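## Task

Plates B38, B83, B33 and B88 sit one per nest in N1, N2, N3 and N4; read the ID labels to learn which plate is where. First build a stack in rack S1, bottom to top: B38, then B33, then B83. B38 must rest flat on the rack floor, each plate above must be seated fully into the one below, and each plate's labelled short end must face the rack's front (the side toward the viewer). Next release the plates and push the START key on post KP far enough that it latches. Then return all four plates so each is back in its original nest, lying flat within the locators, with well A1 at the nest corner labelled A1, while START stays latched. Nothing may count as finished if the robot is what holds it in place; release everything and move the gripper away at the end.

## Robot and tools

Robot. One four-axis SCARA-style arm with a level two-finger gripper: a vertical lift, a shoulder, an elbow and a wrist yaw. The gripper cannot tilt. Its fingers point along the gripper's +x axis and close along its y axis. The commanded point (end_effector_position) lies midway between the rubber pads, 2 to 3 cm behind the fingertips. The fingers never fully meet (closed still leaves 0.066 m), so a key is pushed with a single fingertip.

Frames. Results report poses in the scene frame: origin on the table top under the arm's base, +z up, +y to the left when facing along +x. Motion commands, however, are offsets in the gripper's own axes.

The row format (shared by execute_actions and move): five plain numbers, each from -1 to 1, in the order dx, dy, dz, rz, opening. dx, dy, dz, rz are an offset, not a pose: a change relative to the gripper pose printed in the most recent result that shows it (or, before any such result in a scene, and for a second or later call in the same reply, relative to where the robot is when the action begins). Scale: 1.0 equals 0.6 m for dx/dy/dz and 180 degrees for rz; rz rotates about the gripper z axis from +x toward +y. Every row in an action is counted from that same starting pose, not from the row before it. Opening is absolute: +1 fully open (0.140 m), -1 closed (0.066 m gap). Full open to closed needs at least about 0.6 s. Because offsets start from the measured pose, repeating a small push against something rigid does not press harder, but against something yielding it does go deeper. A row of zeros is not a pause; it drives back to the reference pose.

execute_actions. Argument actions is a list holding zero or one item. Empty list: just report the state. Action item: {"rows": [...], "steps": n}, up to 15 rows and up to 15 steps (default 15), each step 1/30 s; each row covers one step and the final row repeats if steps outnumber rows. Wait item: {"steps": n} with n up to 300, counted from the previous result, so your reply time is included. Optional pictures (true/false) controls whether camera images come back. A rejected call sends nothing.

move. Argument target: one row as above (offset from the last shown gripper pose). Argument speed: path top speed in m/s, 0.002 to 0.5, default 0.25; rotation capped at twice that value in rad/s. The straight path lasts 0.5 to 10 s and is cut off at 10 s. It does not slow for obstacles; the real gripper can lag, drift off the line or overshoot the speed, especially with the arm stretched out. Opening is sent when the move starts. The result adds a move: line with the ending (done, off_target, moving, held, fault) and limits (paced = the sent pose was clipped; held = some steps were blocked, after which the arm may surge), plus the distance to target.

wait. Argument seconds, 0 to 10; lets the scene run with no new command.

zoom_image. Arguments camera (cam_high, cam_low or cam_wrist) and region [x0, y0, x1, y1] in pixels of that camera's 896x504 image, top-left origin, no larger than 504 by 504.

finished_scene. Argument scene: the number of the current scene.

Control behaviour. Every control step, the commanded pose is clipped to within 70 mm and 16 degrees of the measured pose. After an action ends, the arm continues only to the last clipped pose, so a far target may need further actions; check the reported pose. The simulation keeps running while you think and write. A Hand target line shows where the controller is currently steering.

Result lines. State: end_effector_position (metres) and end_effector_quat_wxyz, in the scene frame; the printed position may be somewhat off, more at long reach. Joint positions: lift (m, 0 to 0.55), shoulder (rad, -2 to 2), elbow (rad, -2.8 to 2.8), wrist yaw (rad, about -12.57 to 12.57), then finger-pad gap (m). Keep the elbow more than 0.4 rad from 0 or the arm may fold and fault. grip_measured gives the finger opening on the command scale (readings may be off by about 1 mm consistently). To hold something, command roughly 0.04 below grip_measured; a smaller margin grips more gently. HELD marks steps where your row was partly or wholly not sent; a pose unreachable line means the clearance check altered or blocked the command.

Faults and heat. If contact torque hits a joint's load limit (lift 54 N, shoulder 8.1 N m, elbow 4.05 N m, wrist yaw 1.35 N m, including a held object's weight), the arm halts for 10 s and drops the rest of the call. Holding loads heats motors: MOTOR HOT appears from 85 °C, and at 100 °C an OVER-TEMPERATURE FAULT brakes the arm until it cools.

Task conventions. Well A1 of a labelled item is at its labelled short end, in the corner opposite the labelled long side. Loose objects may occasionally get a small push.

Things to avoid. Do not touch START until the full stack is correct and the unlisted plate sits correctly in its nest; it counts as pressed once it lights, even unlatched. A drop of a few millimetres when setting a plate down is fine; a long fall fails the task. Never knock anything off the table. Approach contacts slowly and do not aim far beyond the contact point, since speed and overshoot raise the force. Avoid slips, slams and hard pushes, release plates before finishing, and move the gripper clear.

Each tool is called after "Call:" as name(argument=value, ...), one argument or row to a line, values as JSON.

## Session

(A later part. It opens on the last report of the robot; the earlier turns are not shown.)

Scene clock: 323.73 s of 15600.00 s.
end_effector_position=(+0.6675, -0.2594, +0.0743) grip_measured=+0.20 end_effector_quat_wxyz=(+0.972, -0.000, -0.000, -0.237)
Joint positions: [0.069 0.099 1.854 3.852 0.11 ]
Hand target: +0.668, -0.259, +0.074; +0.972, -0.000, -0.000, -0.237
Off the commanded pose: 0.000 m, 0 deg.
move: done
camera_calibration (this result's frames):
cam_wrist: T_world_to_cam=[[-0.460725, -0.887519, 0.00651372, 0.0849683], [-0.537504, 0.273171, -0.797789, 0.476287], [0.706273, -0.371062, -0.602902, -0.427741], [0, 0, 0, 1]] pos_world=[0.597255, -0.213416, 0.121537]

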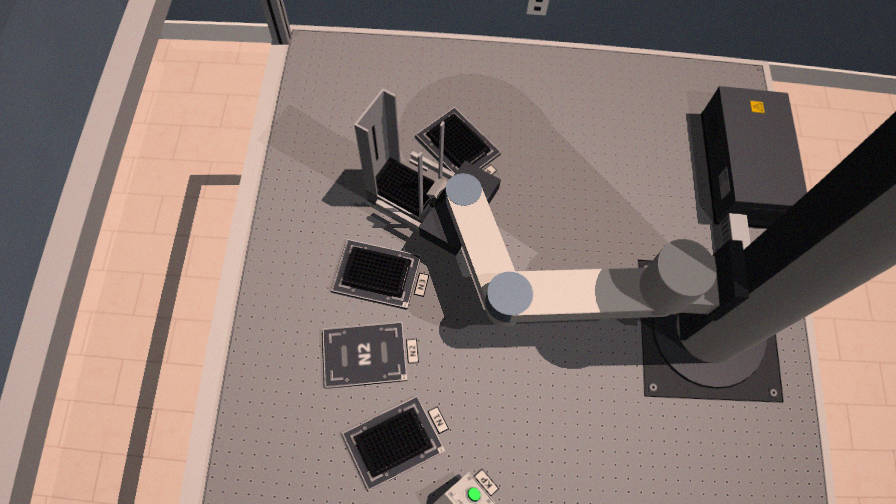

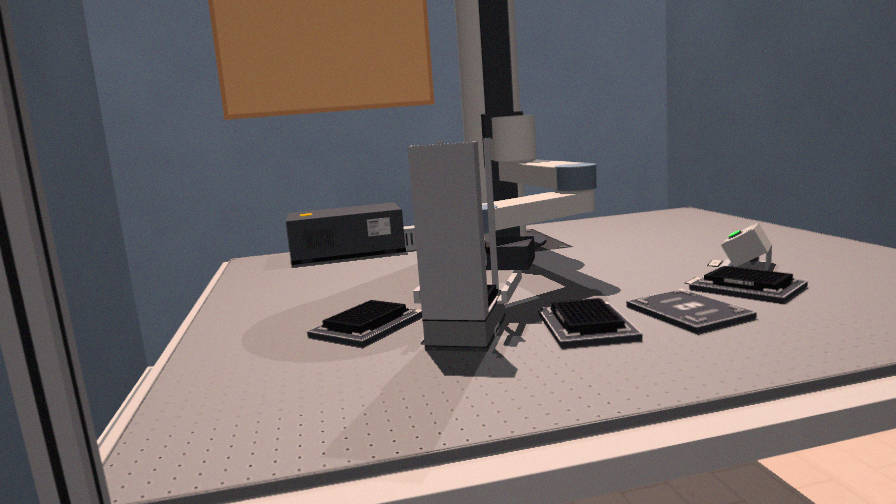

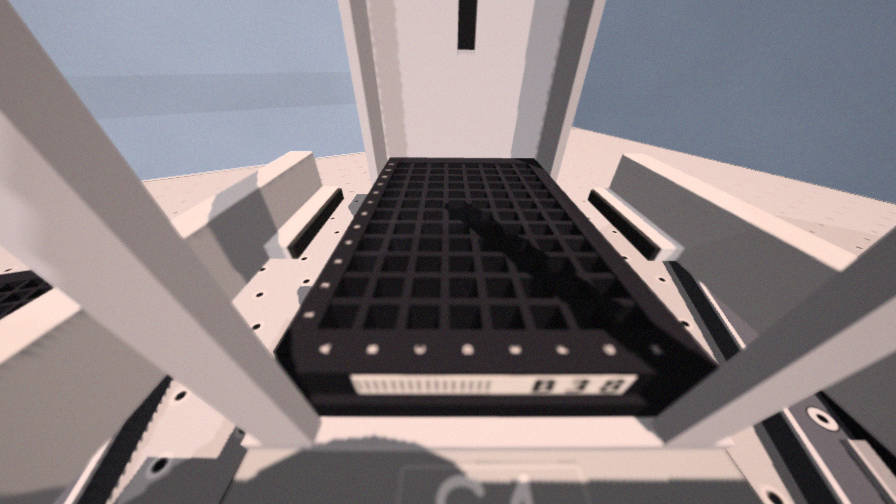

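Call:
move(
  target=[0,-0.0002,-0.002,0,-0.5],
)

Call:
move(
  target=[0,0,0,0,-0.63],
)

Call:
move(
  target=[0,0,0.434,0,-0.63],
  speed=0.1,
)

Call:
move(
  target=[-0.1995,0.5727,0,0.2018,-0.63],
  speed=0.3,
)

Call:
move(
  target=[0,0,-0.478,0,-0.63],
)

Scene clock: 329.53 s of 15600.00 s.
end_effector_position=(+0.6675, -0.2594, +0.0732) grip_measured=-0.50 end_effector_quat_wxyz=(+0.972, -0.000, -0.000, -0.237)
Joint positions: [0.068 0.099 1.854 3.852 0.085]
Hand target: +0.667, -0.259, +0.073; +0.972, -0.000, -0.000, -0.237
Off the commanded pose: 0.000 m, 0 deg.
After step 90, 2.10 s passed at rest.
move: done
camera_calibration (this result's frames):
cam_wrist: T_world_to_cam=[[-0.460773, -0.887494, 0.00651372, 0.0849626], [-0.537489, 0.2732, -0.797789, 0.475377], [0.706253, -0.3711, -0.602902, -0.428423], [0, 0, 0, 1]] pos_world=[0.597234, -0.213457, 0.120399]

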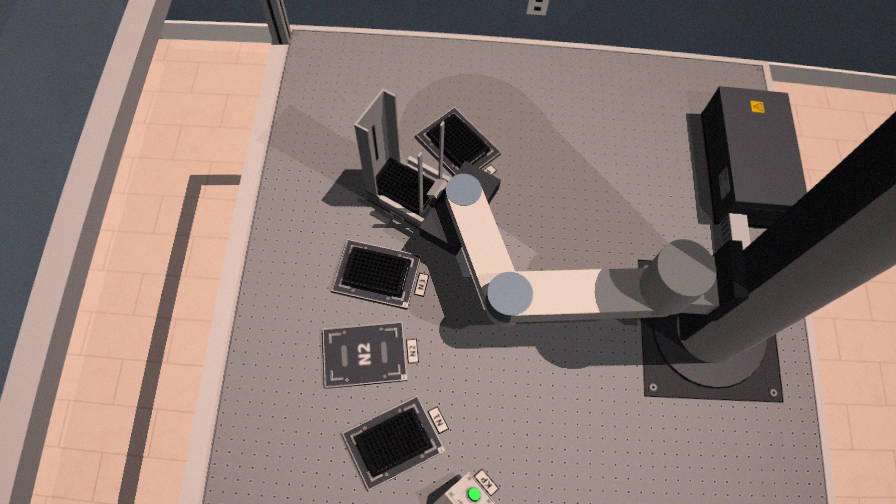

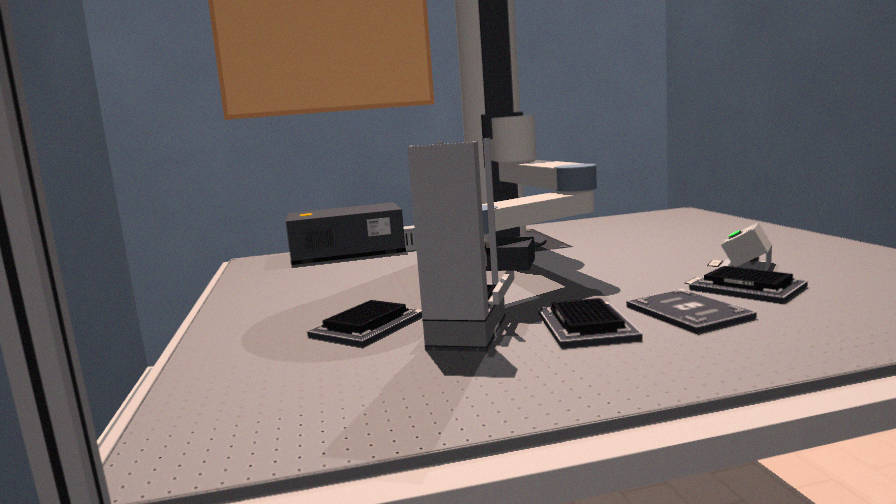

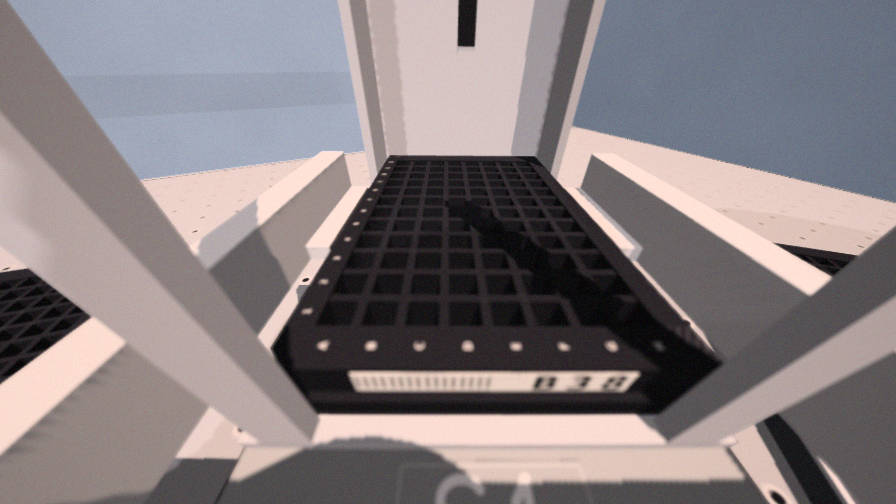

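Scene clock: 330.03 s of 15600.00 s.
end_effector_position=(+0.6675, -0.2594, +0.0732) grip_measured=-0.57 end_effector_quat_wxyz=(+0.972, -0.000, -0.000, -0.237)
Joint positions: [0.068 0.099 1.854 3.852 0.082]
Hand target: +0.668, -0.259, +0.073; +0.972, -0.000, -0.000, -0.237
Off the commanded pose: 0.000 m, 0 deg.
move: done
camera_calibration (this result's frames):
cam_wrist: T_world_to_cam=[[-0.460771, -0.887495, 0.00651372, 0.0849681], [-0.53749, 0.2732, -0.797789, 0.475377], [0.706254, -0.371099, -0.602902, -0.428424], [0, 0, 0, 1]] pos_world=[0.597237, -0.213452, 0.120399]

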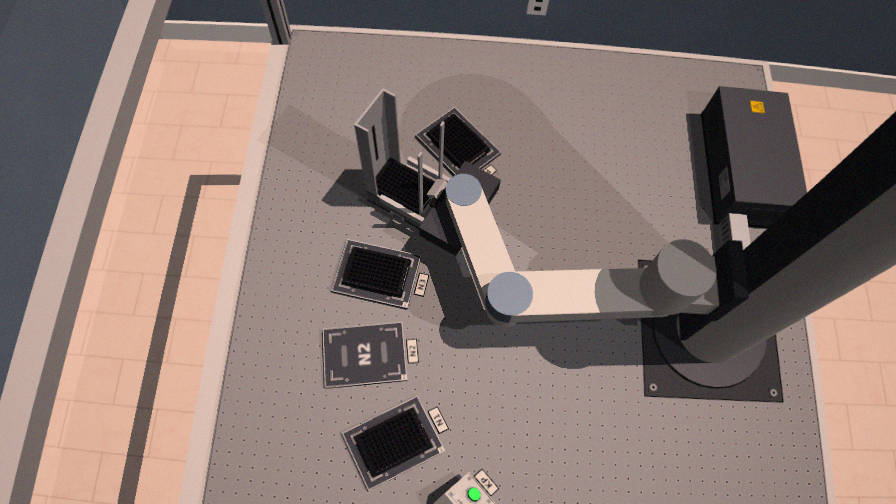

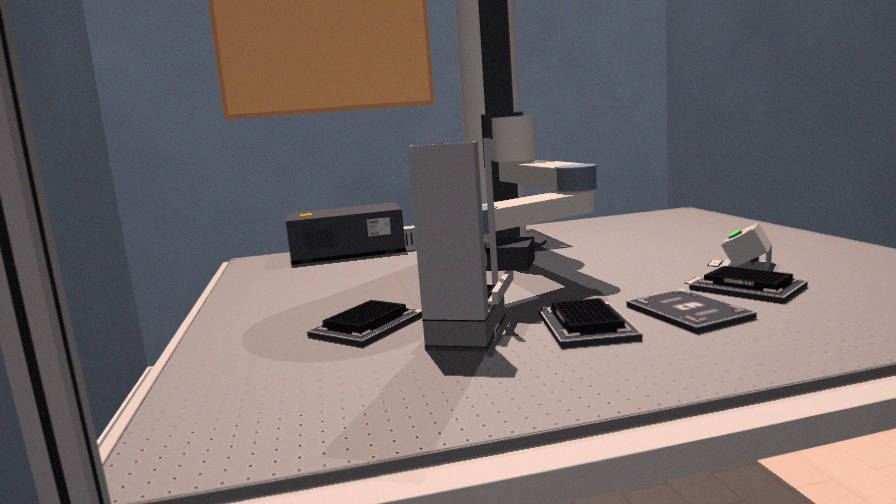

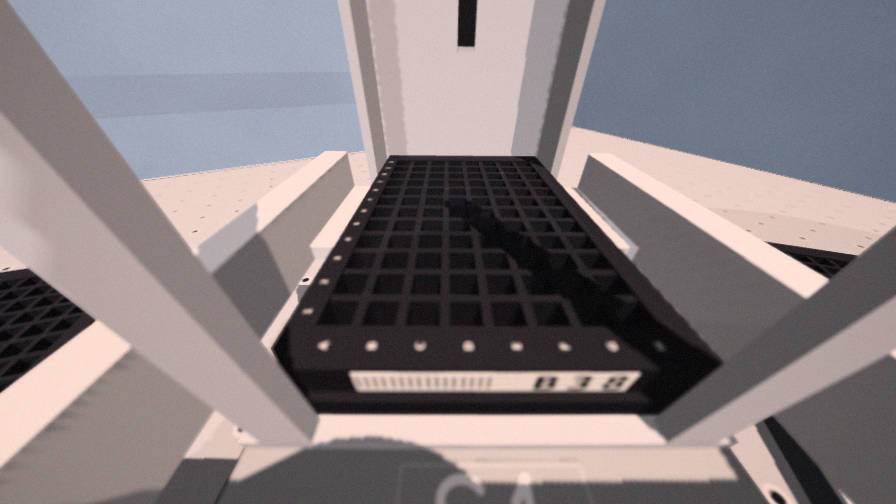

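Scene clock: 332.93 s of 15600.00 s.
end_effector_position=(+0.6675, -0.2594, +0.3337) grip_measured=-0.57 end_effector_quat_wxyz=(+0.972, -0.000, -0.000, -0.237)
Joint positions: [0.329 0.099 1.854 3.852 0.082]
Hand target: +0.668, -0.259, +0.334; +0.972, -0.000, -0.000, -0.237
Off the commanded pose: 0.000 m, 0 deg.
move: done
camera_calibration (this result's frames):
cam_wrist: T_world_to_cam=[[-0.460729, -0.887517, 0.00651372, 0.0832535], [-0.537503, 0.273174, -0.797789, 0.68317], [0.706271, -0.371066, -0.602902, -0.271403], [0, 0, 0, 1]] pos_world=[0.597247, -0.213444, 0.380854]

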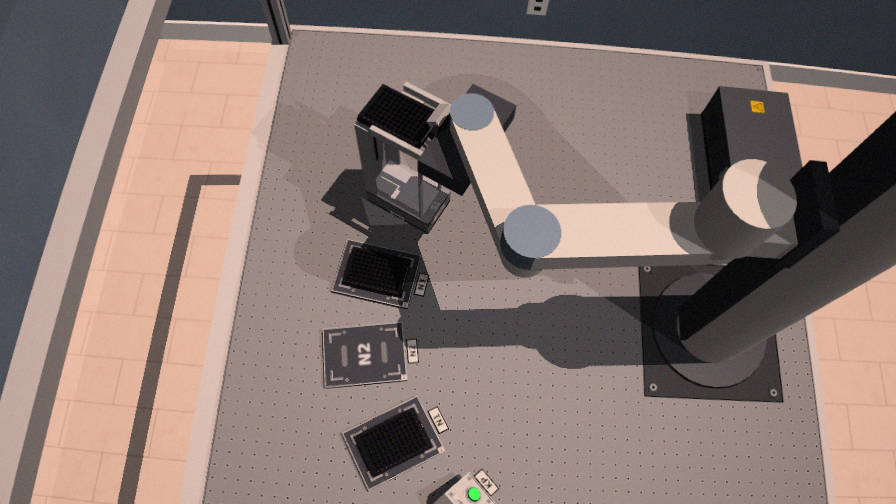

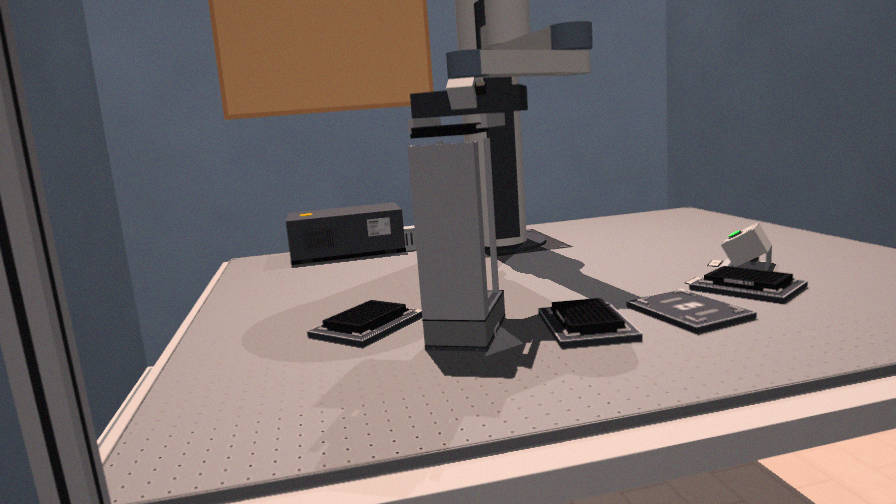

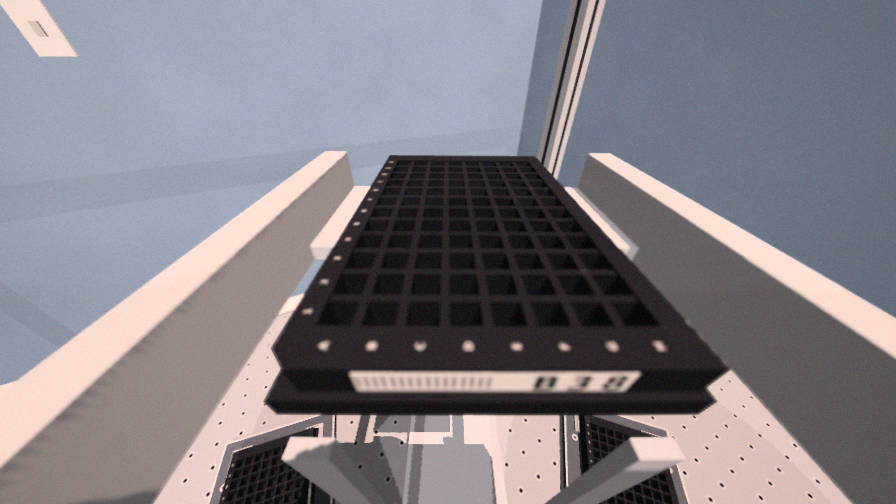

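Scene clock: 334.50 s of 15600.00 s.
end_effector_position=(+0.7191, +0.1010, +0.3336) grip_measured=-0.57 end_effector_quat_wxyz=(+0.997, -0.000, -0.000, +0.078)
Joint positions: [0.329 0.787 1.834 3.818 0.082]
Hand target: +0.719, +0.101, +0.334; +0.997, -0.000, -0.000, +0.078
Off the commanded pose: 0.000 m, 0 deg.
move: done
camera_calibration (this result's frames):
cam_wrist: T_world_to_cam=[[0.155071, -0.987882, 0.00651372, -0.00581276], [-0.594815, -0.0986304, -0.797789, 0.691227], [0.788763, 0.119839, -0.602902, -0.283028], [0, 0, 0, 1]] pos_world=[0.635296, 0.0963516, 0.380853]

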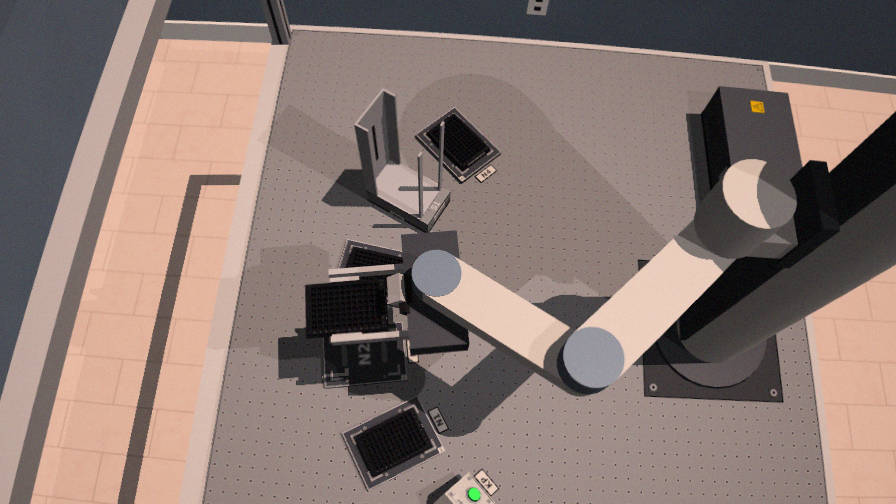

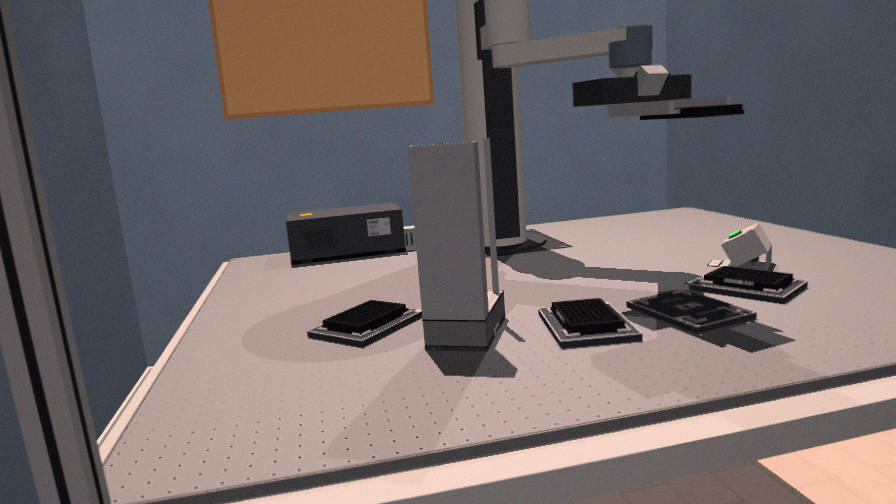

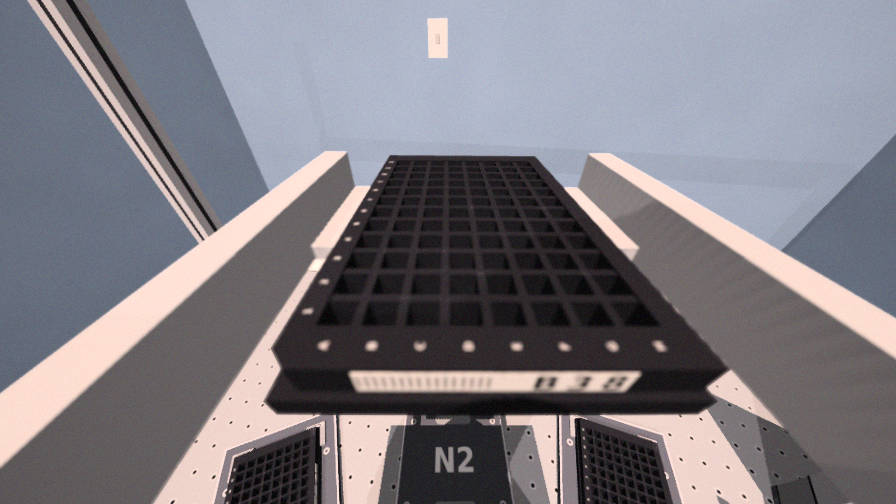

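Scene clock: 336.07 s of 15600.00 s.
end_effector_position=(+0.7191, +0.1010, +0.0468) grip_measured=-0.57 end_effector_quat_wxyz=(+0.997, -0.000, -0.000, +0.078)
Joint positions: [0.042 0.787 1.834 3.818 0.082]
Hand target: +0.719, +0.101, +0.047; +0.997, -0.000, -0.000, +0.078
Off the commanded pose: 0.000 m, 0 deg.
move: done
camera_calibration (this result's frames):
cam_wrist: T_world_to_cam=[[0.155042, -0.987886, 0.00651372, -0.00393242], [-0.594818, -0.0986127, -0.797789, 0.462356], [0.788767, 0.119816, -0.602902, -0.455985], [0, 0, 0, 1]] pos_world=[0.635293, 0.0963437, 0.0939736]

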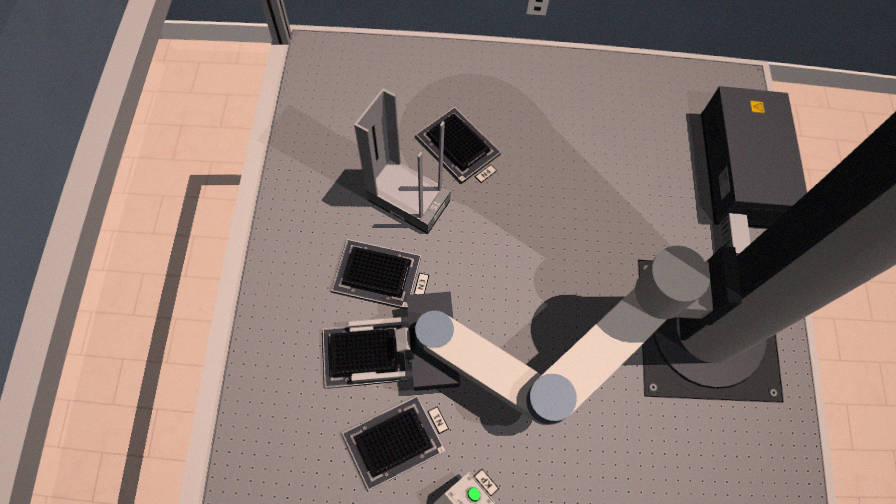

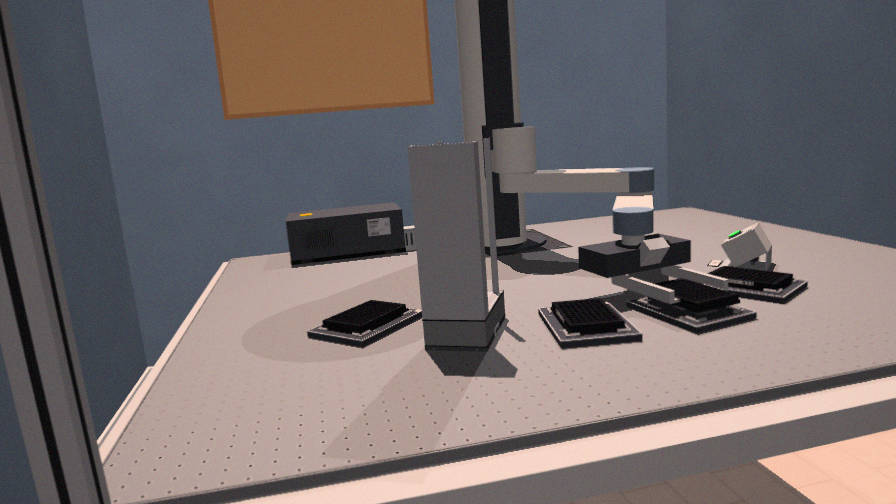

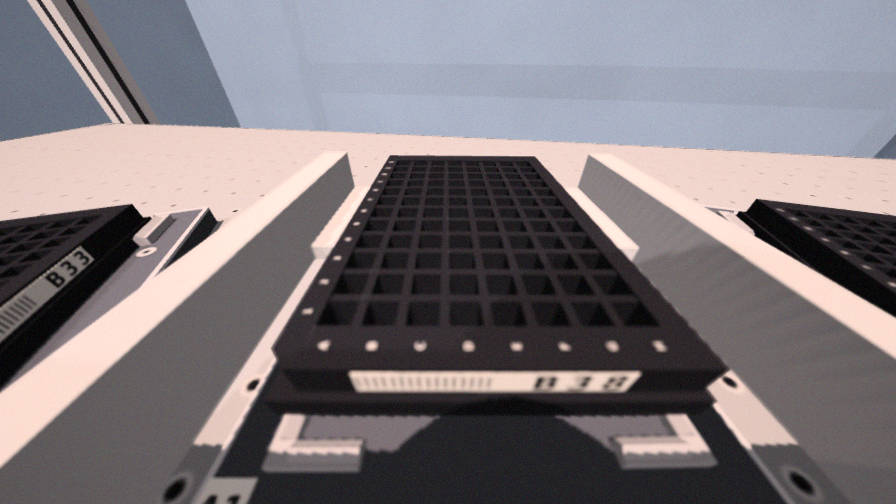

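Call:
move(
  target=[-0.0008,-0.0004,-0.0215,0,-0.63],
  speed=0.012,
)

Scene clock: 339.90 s of 15600.00 s.
end_effector_position=(+0.7187, +0.1003, +0.0339) grip_measured=-0.57 end_effector_quat_wxyz=(+0.997, -0.000, -0.000, +0.078)
Joint positions: [0.029 0.788 1.831 3.821 0.082]
Hand target: +0.719, +0.101, +0.034; +0.997, -0.000, -0.000, +0.078
Off the commanded pose: 0.000 m, 0 deg.
move: done
camera_calibration (this result's frames):
cam_wrist: T_world_to_cam=[[0.154242, -0.988012, 0.00651372, -0.00387368], [-0.594898, -0.0981311, -0.797789, 0.451772], [0.788864, 0.119177, -0.602902, -0.463335], [0, 0, 0, 1]] pos_world=[0.634864, 0.0957247, 0.0810979]

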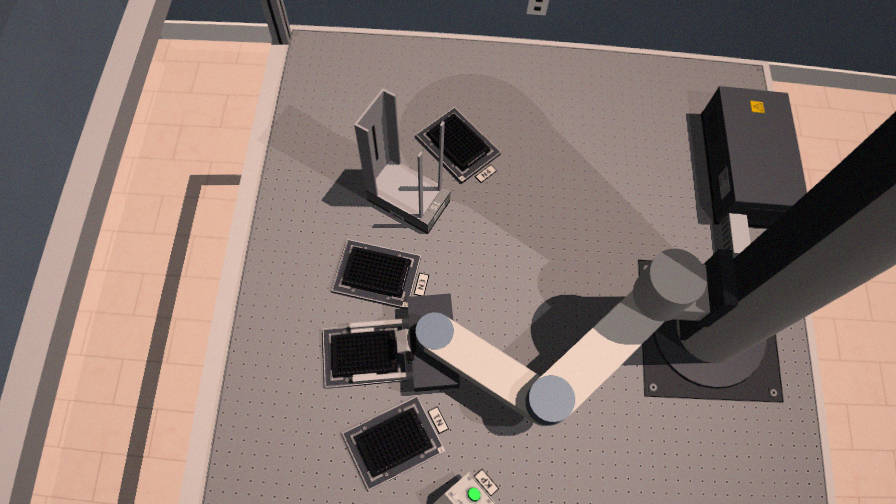

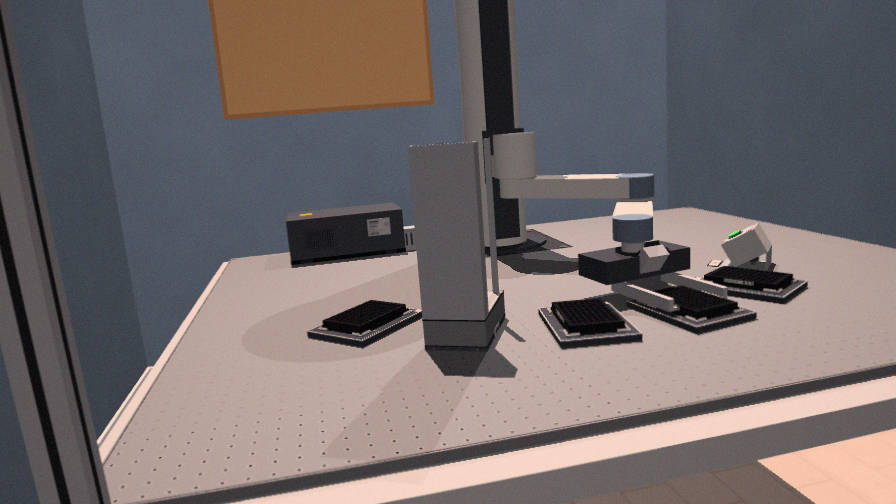

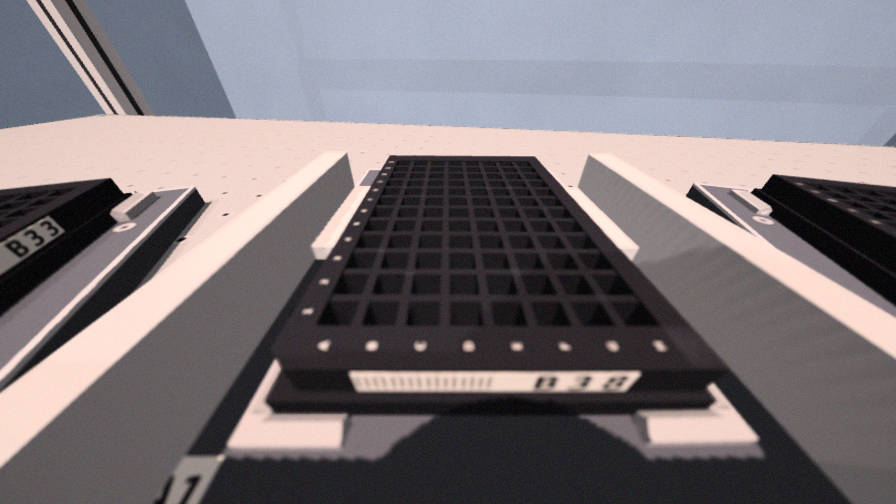

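Call:
move(
  target=[0,0,0,0,0.2],
)

Call:
move(
  target=[0,0,0.1,0,0.2],
)

Scene clock: 342.53 s of 15600.00 s.
end_effector_position=(+0.7187, +0.1002, +0.0339) grip_measured=+0.20 end_effector_quat_wxyz=(+0.997, -0.000, -0.000, +0.078)
Joint positions: [0.029 0.788 1.831 3.821 0.11 ]
Hand target: +0.719, +0.100, +0.034; +0.997, -0.000, -0.000, +0.078
Off the commanded pose: 0.000 m, 0 deg.
move: done
camera_calibration (this result's frames):
cam_wrist: T_world_to_cam=[[0.154026, -0.988045, 0.00651372, -0.00382109], [-0.594919, -0.0980012, -0.797789, 0.451768], [0.78889, 0.119005, -0.602902, -0.46333], [0, 0, 0, 1]] pos_world=[0.63487, 0.095637, 0.0810979]

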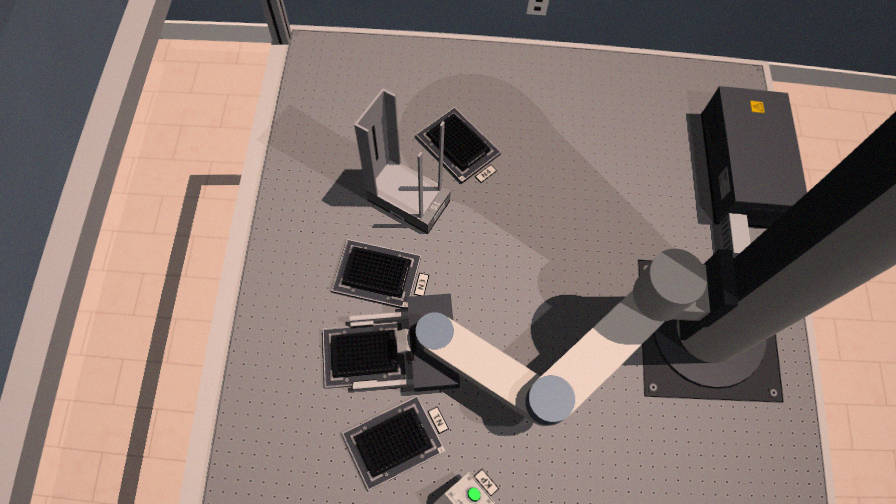

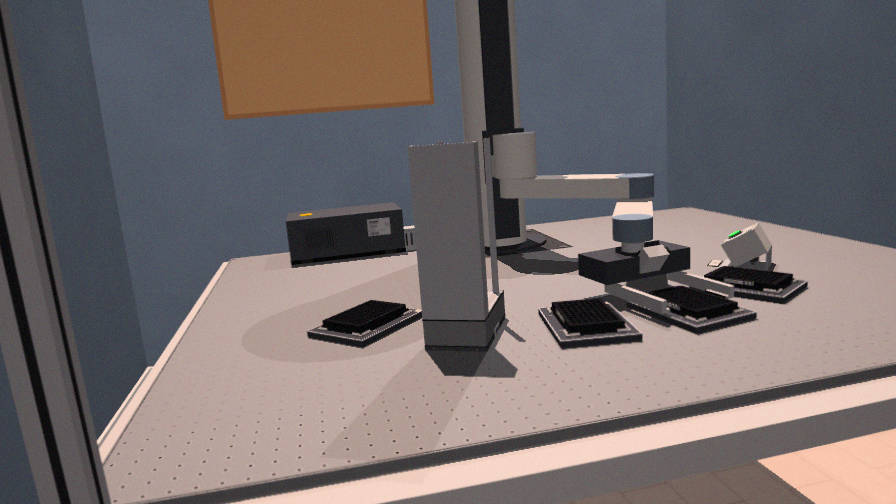

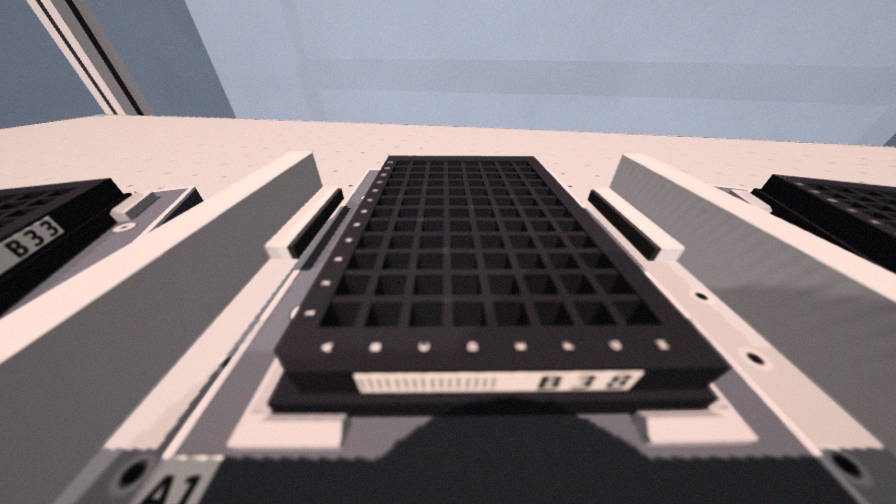

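Scene clock: 343.27 s of 15600.00 s.
end_effector_position=(+0.7187, +0.1002, +0.0940) grip_measured=+0.20 end_effector_quat_wxyz=(+0.997, -0.000, -0.000, +0.078)
Joint positions: [0.089 0.788 1.831 3.821 0.11 ]
Hand target: +0.719, +0.100, +0.094; +0.997, -0.000, -0.000, +0.078
Off the commanded pose: 0.000 m, 0 deg.
move: done
camera_calibration (this result's frames):
cam_wrist: T_world_to_cam=[[0.154055, -0.988041, 0.00651372, -0.00422477], [-0.594916, -0.0980189, -0.797789, 0.499691], [0.788886, 0.119029, -0.602902, -0.427119], [0, 0, 0, 1]] pos_world=[0.634874, 0.0956442, 0.141165]

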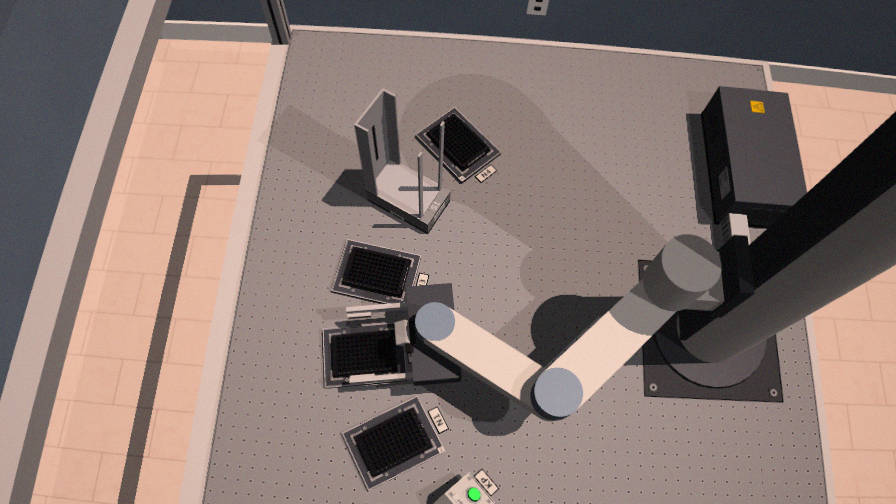

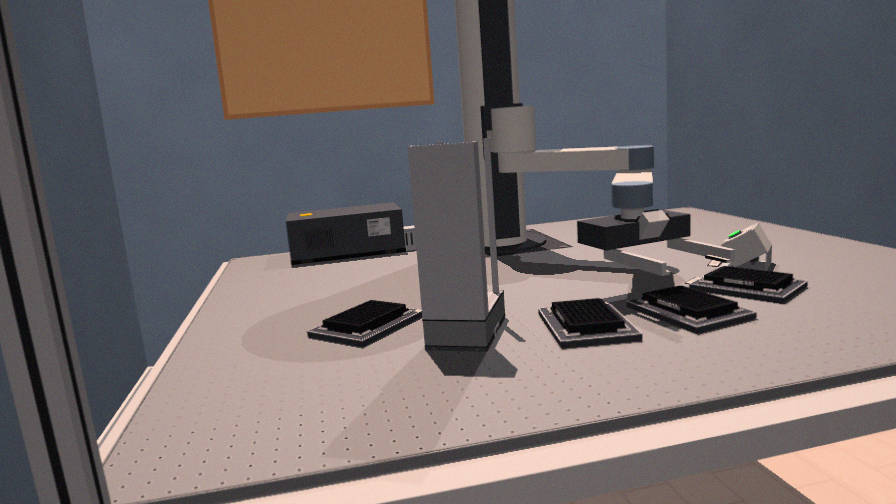

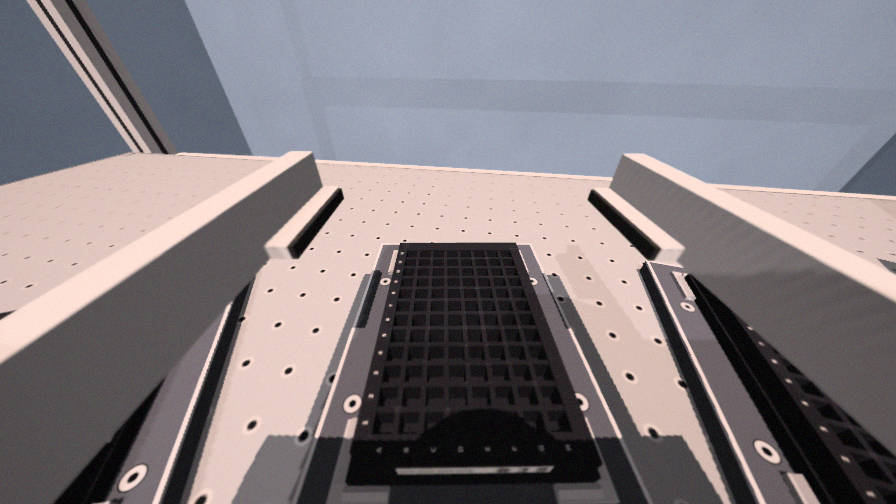

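Call:
finished_scene(
  scene=1,
)

The scene is finished: the task was done.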